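## Task

Turn the mixer tap's lever fully toward the red dot for hot water and raise it to the top of its travel, so the tap runs hot at full flow. The lever must stay in that setting by itself once the robot lets go; a setting that holds only while the gripper props it up does not count.

## Robot and tools

Robot: one Kinova Gen3 arm with seven joints and a Robotiq 2F-85 two-finger gripper. There is a single arm, so every command carries one row of numbers, never one list per arm. The fingers point along the gripper's +z axis and close along its y axis. end_effector_position is the point midway between the finger pads when they are shut. Closed fingertips reach about 19 mm past it, fully open ones about 6 mm. Closing pushes the tips roughly 13 mm further out, so keep that gap above any surface.

Scene frame: origin on the table top straight under the arm's base, +z up, +x forward, +y to the left when looking along +x. The base may be slightly tilted, and the reported hand position gets less accurate at long reach.

A row is 9 numbers in this order: x, y, z, qw, qx, qy, qz, position, speed. x, y, z are an absolute target for end_effector_position in metres in the scene frame. qw, qx, qy, qz are an absolute target orientation (w first) in the same frame; repeat the desired quaternion in every row rather than copying back a drifted reading. position and speed belong to the gripper and lie in [-1, 1]. position is an absolute opening: +1 is 85 mm wide, 0 about 41 mm, about -0.8 puts the pads together, and -1 closes until something blocks them. speed sets how fast the opening changes: about 20 mm/s at -1, 85 at 0, 150 at +1. Grip force is not a number you choose; a full close squeezes with roughly 190 to 235 N per pad.

Tools:
execute_actions(actions, pictures). actions is an empty list (just report the state, with pictures), or a single action {"rows": [[9 numbers], ...], "steps": n} with 1 to 15 rows and n from 8 to 15 (default 15), or a single wait {"steps": n} with n up to 300. Each control step is 1/30 s; one row per step, the last row reused if there are fewer rows than steps. A target more than 0.6 m from the last reported position along any of the gripper's own axes is refused and nothing is sent. Set pictures to true to get camera images with an action.
move(target, speed). target is one 9-number row as above, an absolute pose, reached along a straight path; speed is the path's top speed in m/s, 0.002 to 0.5, default 0.25, with turning capped at twice that value in rad/s. The path takes 0.5 to 10 s and stops short if longer. It does not avoid obstacles, and the gripper may lag, wander, or overshoot the speed, especially with the arm almost straight. Finger numbers are applied at the start. The result adds a move: line with how it ended (done, off_target, moving, held, fault), which limits acted (paced = the pose was clipped; held = a check blocked some steps, after which the arm may jump fast), and the remaining distance.
wait(seconds): 0 to 10 s, sends nothing new.
zoom_image(camera, region): camera is cam_head_left, cam_head_right or cam_wrist; region is [x0, y0, x1, y1] in pixels of that 504x504 image, top-left origin, at most 504 by 504.
read_manual(section): only licence texts; moves nothing.


How commands are carried out: each step the commanded pose is clipped to within 70 mm and 16 degrees of the measured pose, then joints follow by damped inverse kinematics, favouring position over orientation. The result of an action comes back 8 steps before it ends; those steps run during your next reply. After that, the arm drives only to the last clipped pose, so a distant target needs further commands; check the reported pose. The Hand target line appears only when nothing is held back.

Result lines: the state gives end_effector_position and end_effector_quat_wxyz. position_measured_pct is about 50 minus 50 times the finger position, 0 when fully open; stopping under 90 before the requested position means something is held or blocking, about 90 or more means the pads met. "pose unreachable" and HELD mark steps where the clearance check altered or withheld the command (the mounting block counts as arm). Joint positions and joint torques follow URDF order; torques carry offsets and noise.

Cautions: contact torque reaching a joint's load limit (50.2 N m for the first four joints, 31.6 N m for the three wrist joints) triggers a TORQUE FAULT: a 10 s stop and the rest of the call skipped. Holding loads warms the motors; MOTOR HOT appears from 60 °C, and at 75 °C an OVER-TEMPERATURE FAULT lets the arm sag. Approach the lever slowly, since faster contact and targets set far beyond the contact point both press harder. Avoid slamming, hard shoves, slips or knocking the tap. Release the lever and confirm it keeps its position before calling finished_scene.

Each tool is called after "Request:" by a JSON object that holds its "method" and its "body".

## Session

Request:
{"method": "execute_actions", "body": {"actions": []}}

Scene clock: 0.00 s of 6000.00 s.
end_effector_position=(+0.5843, +0.5076, +0.1537) position_measured_pct=0.0 end_effector_quat_wxyz=(+0.107, +0.612, +0.565, +0.543)
Joint positions: [-0.236  1.296 -1.165  1.666 -0.521 -1.123  0.656]
Joint velocities: [ 0.    -0.     0.001  0.    -0.001  0.001  0.002]
Joint torques (N m, as the joint torque sensors report them, + toward a larger angle): no reading
Motor temperatures (°C, as the motors report them): [25 27 26 28 34 37 33]
Hand target: +0.584, +0.508, +0.154; +0.107, +0.612, +0.565, +0.543

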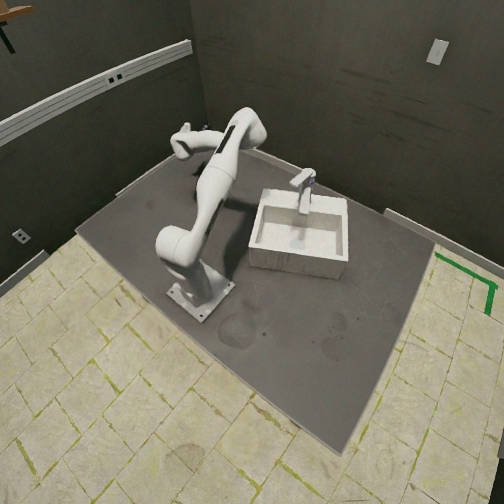

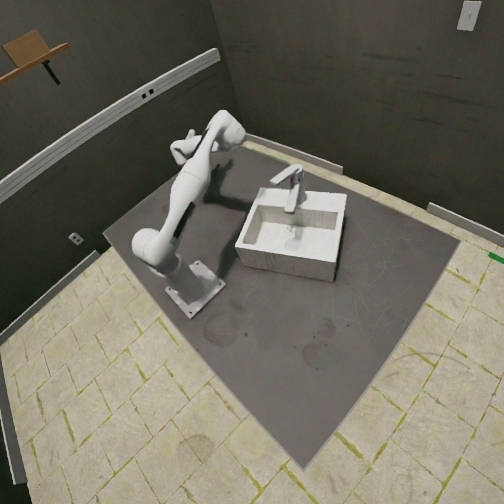

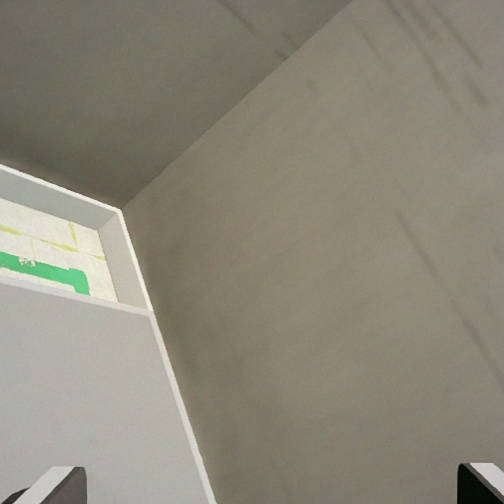

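Request:
{"method": "move", "body": {"target": [0.5,0.38,0.5,0.107,0.612,0.565,0.543,1,0]}}

Request:
{"method": "move", "body": {"target": [0.42,-0.08,0.5,0.13,0,0.99,0,-1,1]}}

Request:
{"method": "zoom_image", "body": {"camera": "cam_head_left", "region": [240,140,360,260]}}

Scene clock: 2.53 s of 6000.00 s.
end_effector_position=(+0.5000, +0.3799, +0.4989) position_measured_pct=0.0 end_effector_quat_wxyz=(+0.108, +0.613, +0.565, +0.542)
Joint positions: [ 0.291  0.585 -1.711  1.746 -1.431 -0.968  1.146]
Joint velocities: [ 0.003 -0.     0.001  0.001 -0.    -0.001 -0.   ]
Joint torques (N m, as the joint torque sensors report them, + toward a larger angle): [  0.86 -11.24  -6.85  -8.87   1.96   0.82   0.1 ]
Motor temperatures (°C, as the motors report them): [25 27 26 28 34 37 33]
Hand target: +0.500, +0.380, +0.499; +0.108, +0.613, +0.565, +0.542
Off the commanded pose: 0.001 m, 0 deg.
Kept back: nothing.
move: done

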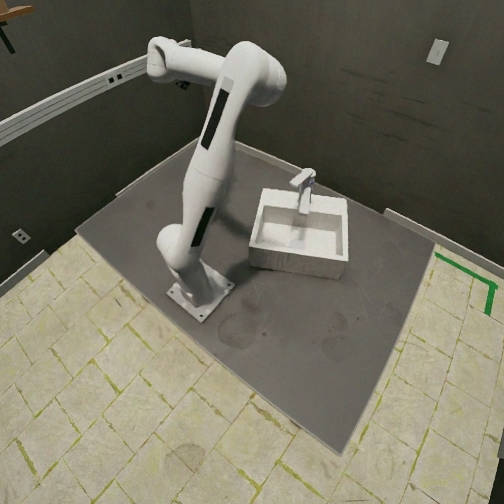

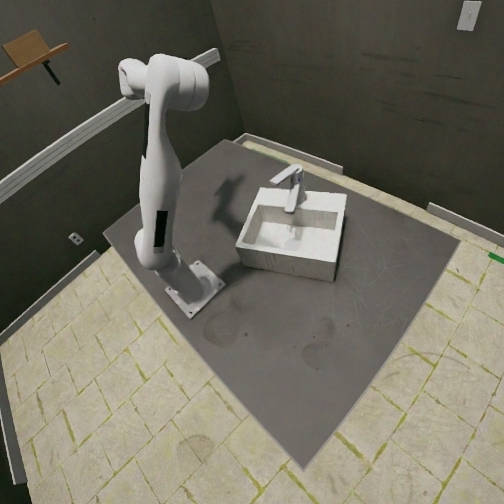

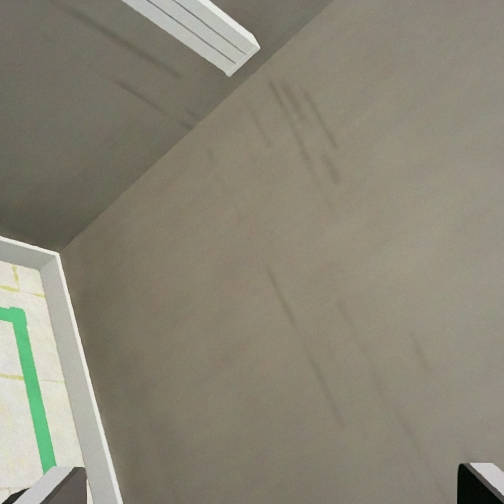

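Scene clock: 6.77 s of 6000.00 s.
end_effector_position=(+0.4204, -0.0798, +0.4999) position_measured_pct=91.7 end_effector_quat_wxyz=(+0.128, +0.000, +0.992, -0.000)
Joint positions: [ 0.936  0.764 -2.195  1.159 -2.087 -2.098  4.058]
Joint velocities: [ 0.007 -0.006 -0.    -0.    -0.001 -0.     0.001]
Joint torques (N m, as the joint torque sensors report them, + toward a larger angle): [  1.1  -13.76  -5.99  -4.53   0.21   0.84   0.23]
Motor temperatures (°C, as the motors report them): [25 27 26 28 34 37 33]
Hand target: +0.420, -0.080, +0.500; +0.129, +0.001, +0.992, -0.000
Off the commanded pose: 0.000 m, 0 deg.
joint sent to its limit — the command would take joint 6 (wrist pitch) past its lower limit, so that joint was sent only as far as its limit.
Kept back: nothing.
move: done

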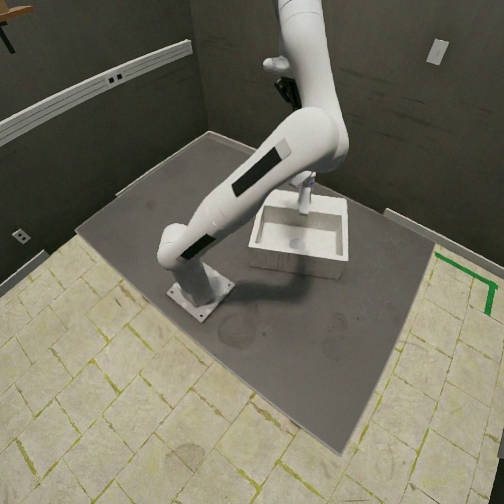

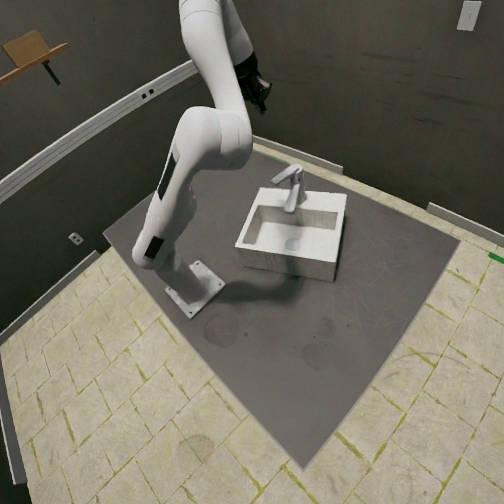

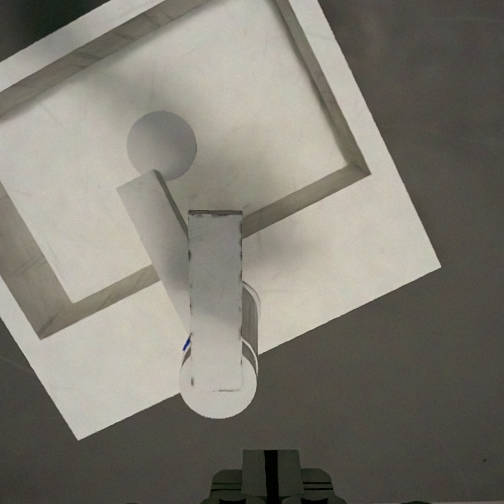

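Region (240, 140, 360, 260) of cam_head_left's 504x504 image, scaled by 4.200, with more detail than that image has.

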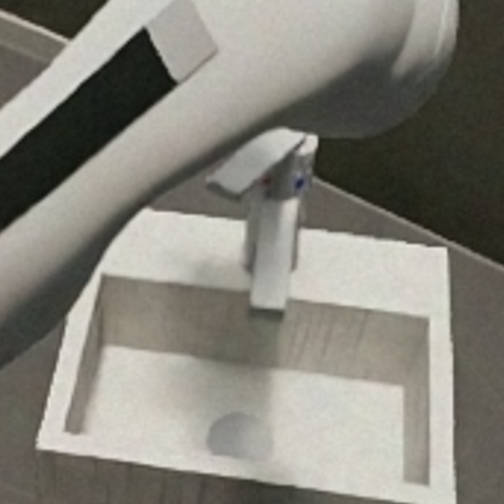

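Request:
{"method": "move", "body": {"target": [0.42,-0.155,0.33,0.13,0,0.99,0,-1,1], "speed": 0.2}}

Request:
{"method": "move", "body": {"target": [0.42,-0.155,0.275,0.13,0,0.99,0,-1,1], "speed": 0.08}}

Request:
{"method": "move", "body": {"target": [0.425,-0.1,0.275,0.13,0,0.99,0,-1,1], "speed": 0.03}}

Scene clock: 8.40 s of 6000.00 s.
end_effector_position=(+0.4200, -0.1550, +0.3300) position_measured_pct=91.7 end_effector_quat_wxyz=(+0.130, -0.001, +0.992, -0.000)
Joint positions: [ 1.159  1.096 -2.189  1.644 -1.972 -1.884  4.   ]
Joint velocities: [ 0.003  0.006  0.     0.002 -0.002  0.002 -0.001]
Joint torques (N m, as the joint torque sensors report them, + toward a larger angle): [  1.5  -15.61  -8.32  -4.39   0.29   0.67   0.18]
Motor temperatures (°C, as the motors report them): [25 27 26 28 34 37 33]
Hand target: +0.420, -0.155, +0.330; +0.130, -0.001, +0.992, +0.000
Off the commanded pose: 0.000 m, 0 deg.
Kept back: nothing.
move: done

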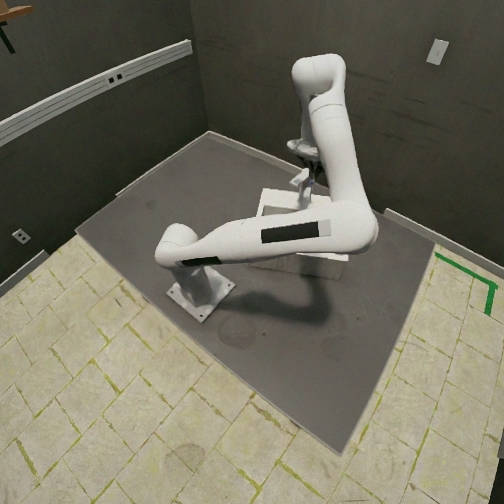

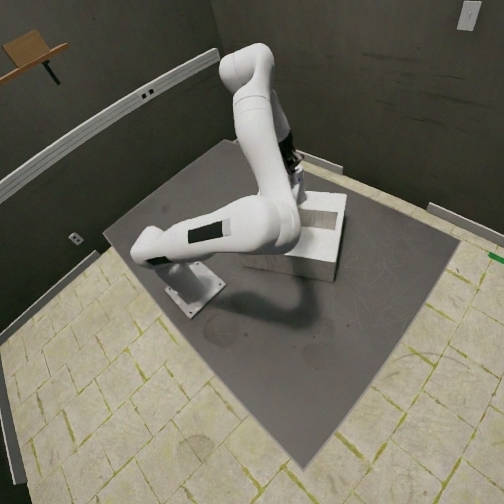

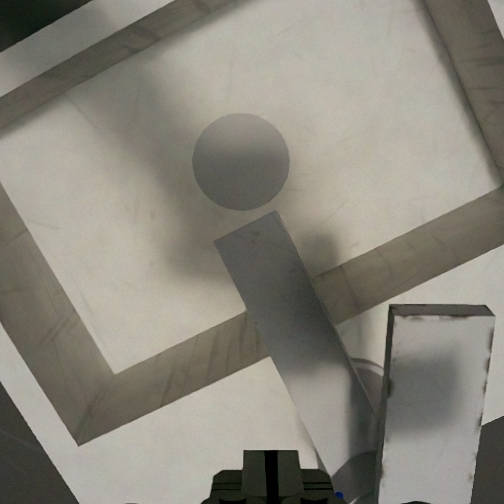

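Scene clock: 9.40 s of 6000.00 s.
end_effector_position=(+0.4200, -0.1550, +0.2751) position_measured_pct=91.7 end_effector_quat_wxyz=(+0.130, -0.000, +0.991, -0.000)
Joint positions: [ 1.173  1.183 -2.14   1.773 -1.914 -1.816  3.948]
Joint velocities: [ 0.001  0.003  0.001  0.001 -0.001  0.001 -0.001]
Joint torques (N m, as the joint torque sensors report them, + toward a larger angle): [  0.98 -15.69  -8.43  -4.61   0.45   1.1    0.3 ]
Motor temperatures (°C, as the motors report them): [25 27 26 28 34 37 33]
Hand target: +0.420, -0.155, +0.275; +0.130, -0.000, +0.991, +0.000
Off the commanded pose: 0.000 m, 0 deg.
Kept back: nothing.
move: done

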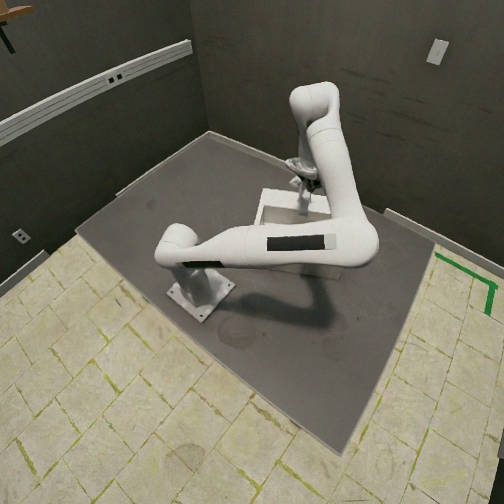

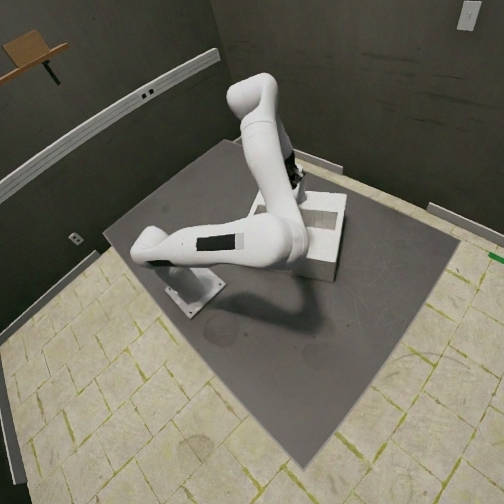

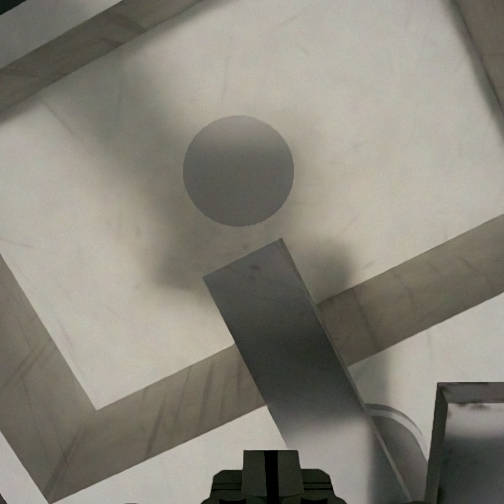

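Scene clock: 11.47 s of 6000.00 s.
end_effector_position=(+0.4236, -0.1083, +0.2745) position_measured_pct=91.7 end_effector_quat_wxyz=(+0.129, +0.007, +0.992, -0.007)
Joint positions: [ 1.075  1.142 -2.12   1.813 -1.93  -1.802  3.796]
Joint velocities: [-0.009  0.013 -0.015  0.001  0.009 -0.021 -0.007]
Joint torques (N m, as the joint torque sensors report them, + toward a larger angle): [ -6.56 -14.31 -11.11  -3.54  -2.11   5.67   0.47]
Motor temperatures (°C, as the motors report them): [25 27 26 28 34 37 33]
Hand target: +0.425, -0.100, +0.275; +0.130, +0.000, +0.991, +0.000
Off the commanded pose: 0.008 m, 1 deg.
Kept back: nothing.
move: off_target

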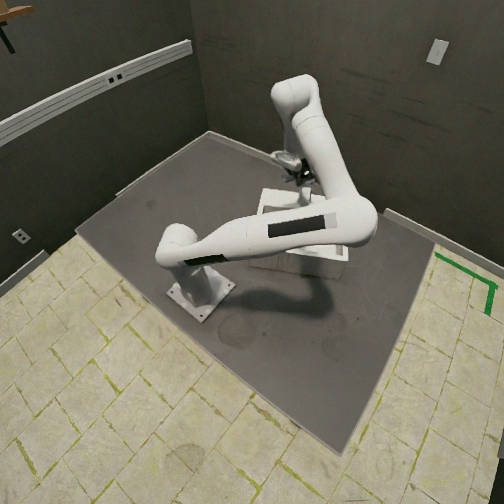

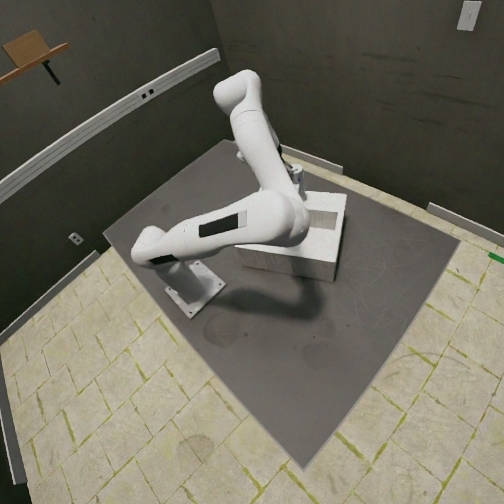

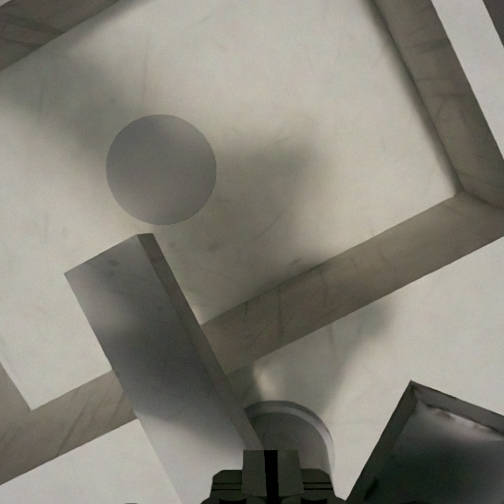

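Request:
{"method": "move", "body": {"target": [0.42,-0.17,0.31,0.13,0,0.99,0,-1,1], "speed": 0.12}}

Request:
{"method": "move", "body": {"target": [0.42,-0.17,0.29,-0.38,0.596,0.596,0.38,-1,1]}}

Scene clock: 12.90 s of 6000.00 s.
end_effector_position=(+0.4200, -0.1698, +0.3101) position_measured_pct=91.7 end_effector_quat_wxyz=(+0.130, -0.000, +0.992, -0.000)
Joint positions: [ 1.18   1.147 -2.185  1.675 -1.934 -1.879  4.016]
Joint velocities: [ 0.003  0.001 -0.001 -0.002  0.001 -0.001  0.   ]
Joint torques (N m, as the joint torque sensors report them, + toward a larger angle): [  0.97 -15.95  -8.49  -4.15   0.26   0.8    0.24]
Motor temperatures (°C, as the motors report them): [25 27 26 28 34 37 33]
Hand target: +0.420, -0.170, +0.310; +0.130, +0.000, +0.992, -0.000
Off the commanded pose: 0.000 m, 0 deg.
Kept back: nothing.
move: done

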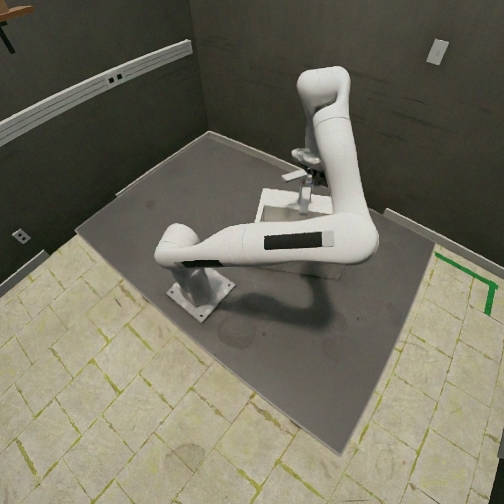

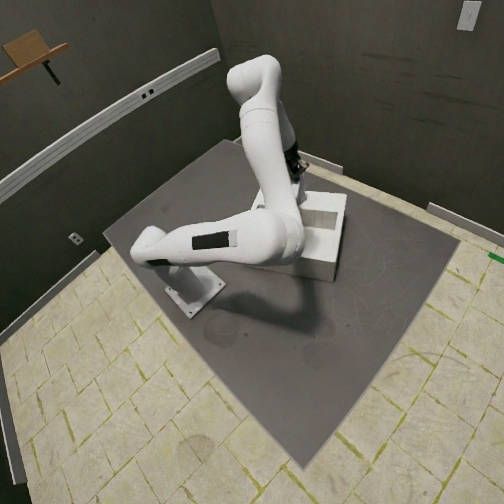

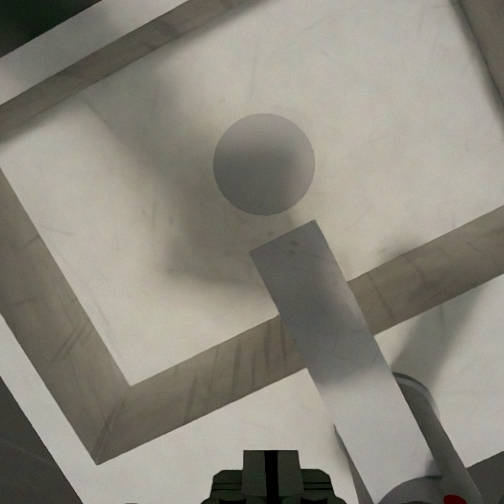

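Scene clock: 17.23 s of 6000.00 s.
end_effector_position=(+0.4199, -0.1691, +0.2893) position_measured_pct=91.7 end_effector_quat_wxyz=(-0.380, +0.597, +0.596, +0.380)
Joint positions: [ 1.247  1.477 -1.879  1.081 -2.697 -1.847  2.916]
Joint velocities: [ 0.005  0.003  0.002  0.002 -0.     0.001 -0.001]
Joint torques (N m, as the joint torque sensors report them, + toward a larger angle): [  0.92 -22.14  -9.68  -0.16  -2.48   0.91   0.18]
Motor temperatures (°C, as the motors report them): [25 27 26 28 34 37 33]
Hand target: +0.420, -0.169, +0.289; -0.380, +0.597, +0.596, +0.380
Off the commanded pose: 0.001 m, 0 deg.
Kept back: nothing.
move: done

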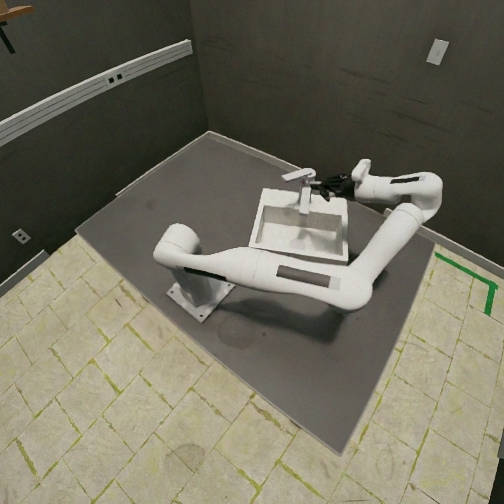

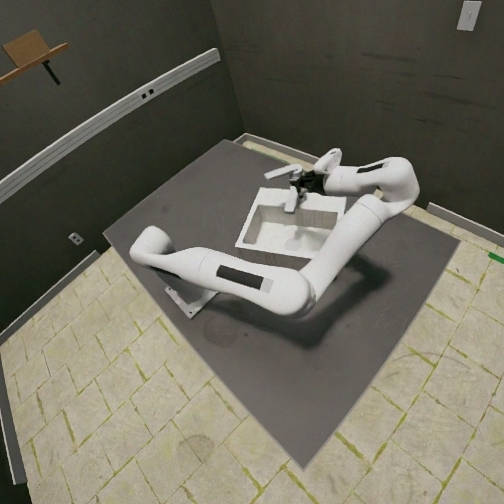

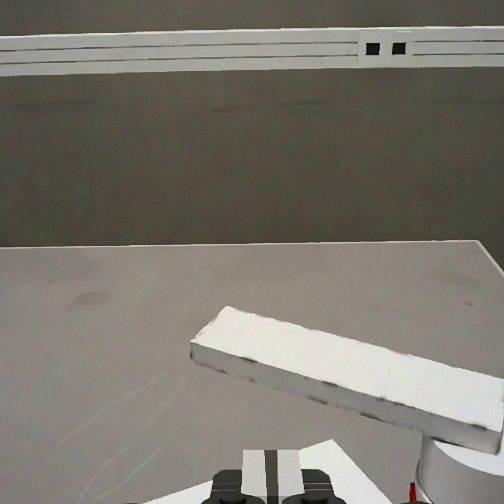

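Request:
{"method": "move", "body": {"target": [0.41,-0.12,0.25,-0.38,0.596,0.596,0.38,-1,1], "speed": 0.08}}

Request:
{"method": "move", "body": {"target": [0.41,-0.082,0.243,-0.38,0.596,0.596,0.38,-1,1], "speed": 0.04}}

Request:
{"method": "move", "body": {"target": [0.418,-0.085,0.285,-0.38,0.596,0.596,0.38,-1,1], "speed": 0.03}}

Scene clock: 18.63 s of 6000.00 s.
end_effector_position=(+0.4100, -0.1199, +0.2498) position_measured_pct=91.7 end_effector_quat_wxyz=(-0.380, +0.596, +0.596, +0.380)
Joint positions: [ 1.288  1.547 -1.856  1.315 -2.663 -1.672  2.879]
Joint velocities: [ 0.003  0.002  0.001  0.002 -0.001  0.     0.001]
Joint torques (N m, as the joint torque sensors report them, + toward a larger angle): [  1.1  -19.79 -10.27  -0.12  -2.65   1.11   0.3 ]
Motor temperatures (°C, as the motors report them): [25 27 26 28 34 37 33]
Hand target: +0.410, -0.120, +0.250; -0.380, +0.596, +0.596, +0.380
Off the commanded pose: 0.000 m, 0 deg.
Kept back: nothing.
move: done

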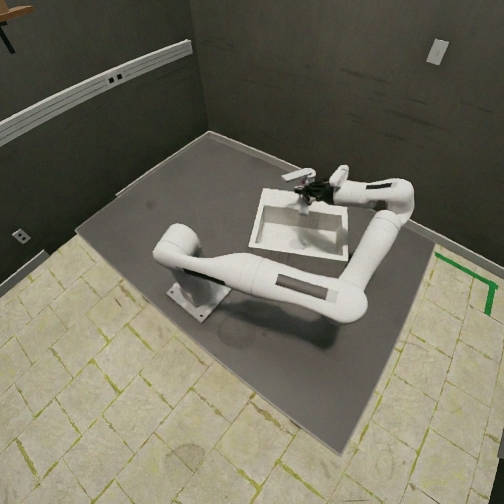

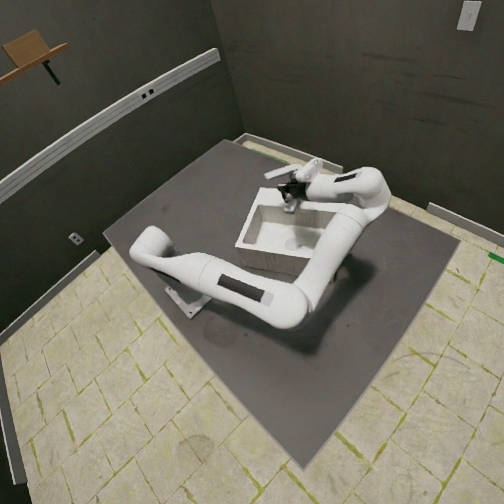

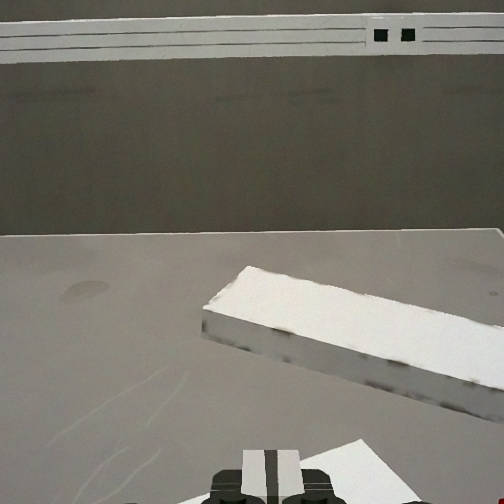

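Scene clock: 19.87 s of 6000.00 s.
end_effector_position=(+0.4100, -0.0820, +0.2429) position_measured_pct=91.7 end_effector_quat_wxyz=(-0.380, +0.596, +0.596, +0.380)
Joint positions: [ 1.282  1.56  -1.848  1.431 -2.653 -1.563  2.832]
Joint velocities: [-0.     0.    -0.001  0.001  0.001  0.001  0.001]
Joint torques (N m, as the joint torque sensors report them, + toward a larger angle): [  0.7  -19.09 -10.46  -0.61  -2.58   1.14   0.26]
Motor temperatures (°C, as the motors report them): [25 28 26 28 34 37 33]
Hand target: +0.410, -0.082, +0.243; -0.380, +0.596, +0.596, +0.380
Off the commanded pose: 0.000 m, 0 deg.
Kept back: nothing.
move: done

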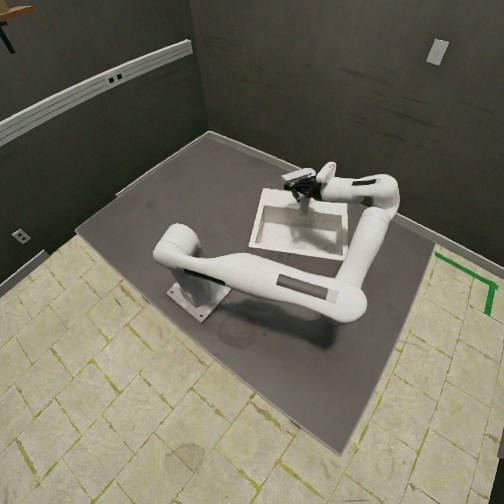

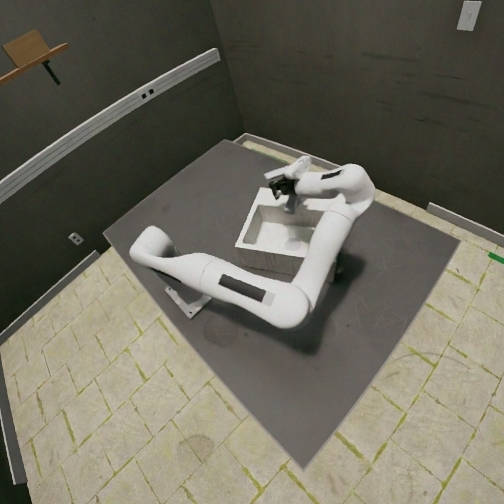

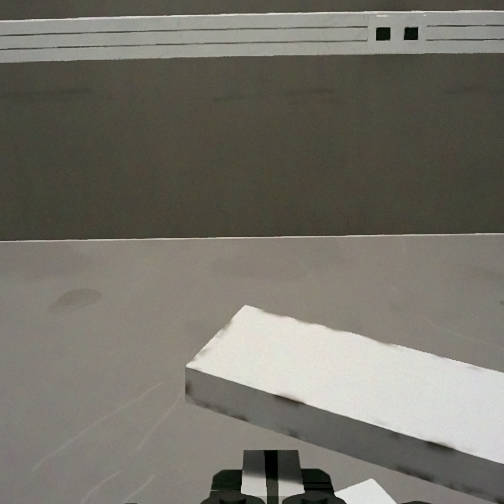

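Scene clock: 21.53 s of 6000.00 s.
end_effector_position=(+0.4176, -0.0864, +0.2821) position_measured_pct=91.7 end_effector_quat_wxyz=(-0.380, +0.598, +0.595, +0.378)
Joint positions: [ 1.255  1.499 -1.887  1.366 -2.693 -1.604  2.794]
Joint velocities: [-0.002  0.002 -0.007 -0.001  0.006 -0.004 -0.006]
Joint torques (N m, as the joint torque sensors report them, + toward a larger angle): [ -0.66 -20.73 -12.7   -0.93  -3.91   2.62   0.35]
Motor temperatures (°C, as the motors report them): [25 28 26 28 34 37 33]
Hand target: +0.418, -0.085, +0.285; -0.380, +0.596, +0.596, +0.380
Off the commanded pose: 0.003 m, 0 deg.
Kept back: nothing.
move: done

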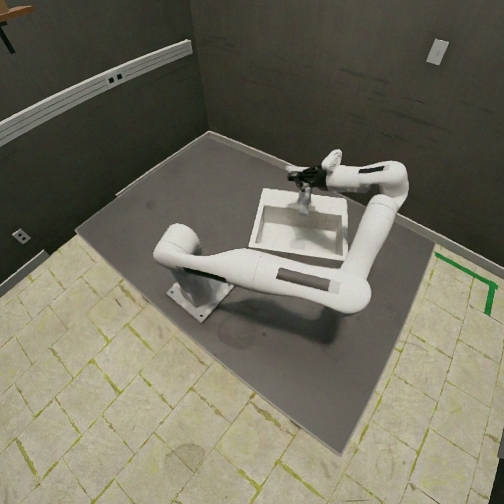

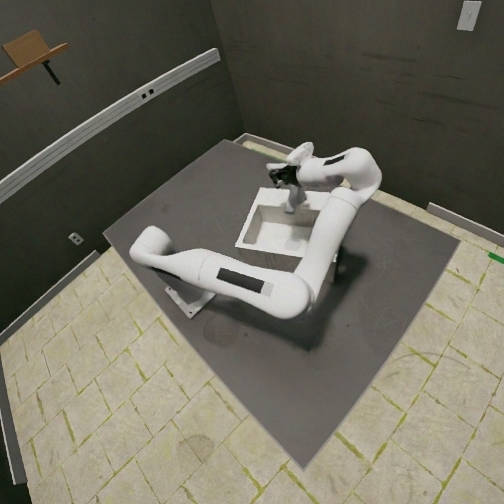

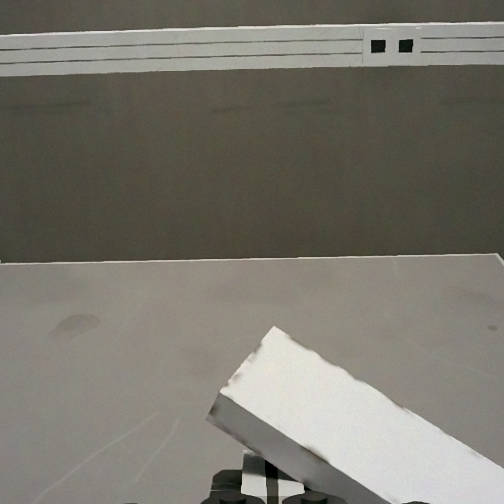

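Request:
{"method": "move", "body": {"target": [0.424,-0.085,0.303,-0.38,0.596,0.596,0.38,-1,1], "speed": 0.02}}

Scene clock: 23.10 s of 6000.00 s.
end_effector_position=(+0.4178, -0.0881, +0.2856) position_measured_pct=91.7 end_effector_quat_wxyz=(-0.384, +0.602, +0.598, +0.364)
Joint positions: [ 1.234  1.494 -1.907  1.339 -2.678 -1.645  2.763]
Joint velocities: [-0.007  0.02  -0.034  0.     0.026 -0.013 -0.026]
Joint torques (N m, as the joint torque sensors report them, + toward a larger angle): [ -1.96 -28.63 -25.98  -7.77 -10.7    9.69   0.22]
Motor temperatures (°C, as the motors report them): [25 28 26 28 34 37 33]
Hand target: +0.424, -0.085, +0.303; -0.380, +0.596, +0.596, +0.380
Off the commanded pose: 0.019 m, 2 deg.
Kept back: nothing.
move: off_target

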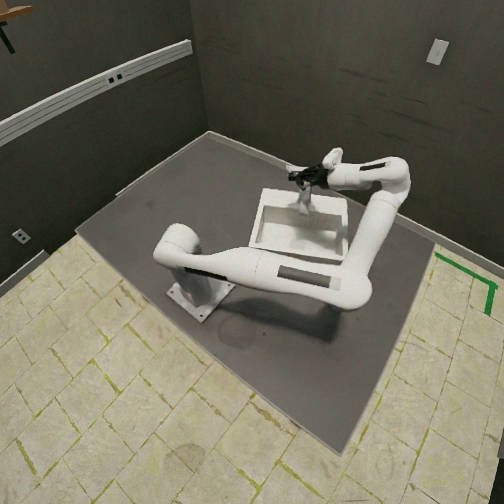

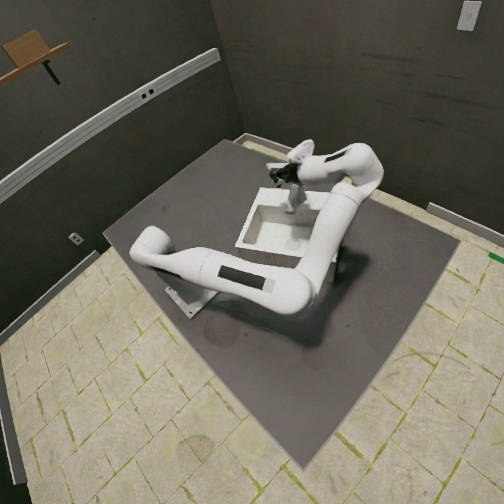

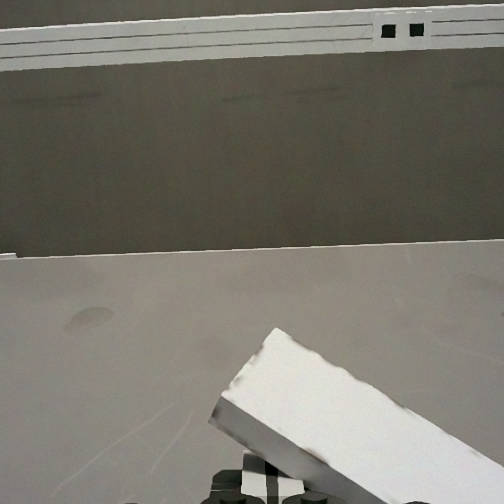

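Request:
{"method": "move", "body": {"target": [0.41,-0.1,0.258,-0.38,0.596,0.596,0.38,-1,1], "speed": 0.05}}

Scene clock: 24.23 s of 6000.00 s.
end_effector_position=(+0.4100, -0.0999, +0.2581) position_measured_pct=91.7 end_effector_quat_wxyz=(-0.380, +0.596, +0.596, +0.380)
Joint positions: [ 1.277  1.558 -1.899  1.37  -2.645 -1.636  2.814]
Joint velocities: [ 0.002  0.002  0.001  0.    -0.001  0.001  0.001]
Joint torques (N m, as the joint torque sensors report them, + toward a larger angle): [  1.15 -19.62 -10.33   0.21  -2.26   1.08   0.48]
Motor temperatures (°C, as the motors report them): [25 28 26 28 34 37 33]
Hand target: +0.410, -0.100, +0.258; -0.380, +0.596, +0.596, +0.380
Off the commanded pose: 0.000 m, 0 deg.
Kept back: nothing.
move: done

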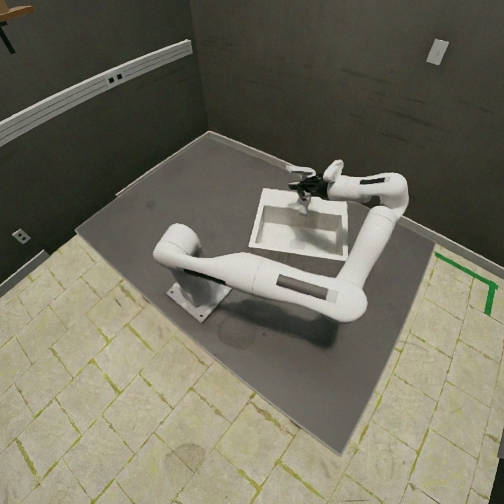

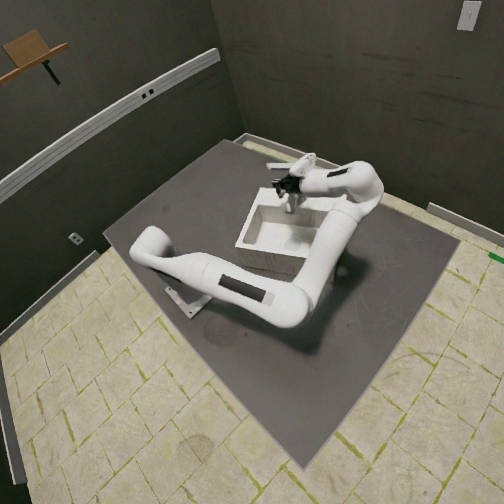

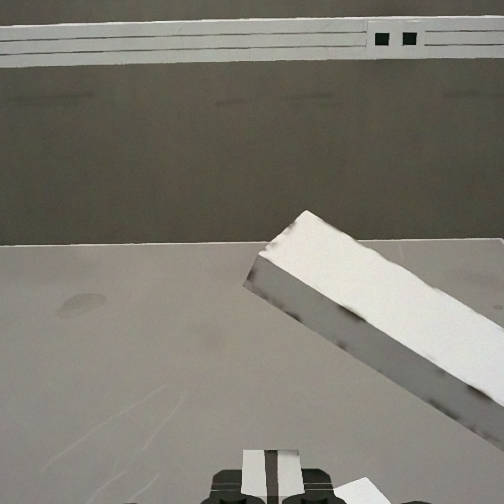

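Request:
{"method": "finished_scene", "body": {"scene": 2}}

The scene is finished: the task was done.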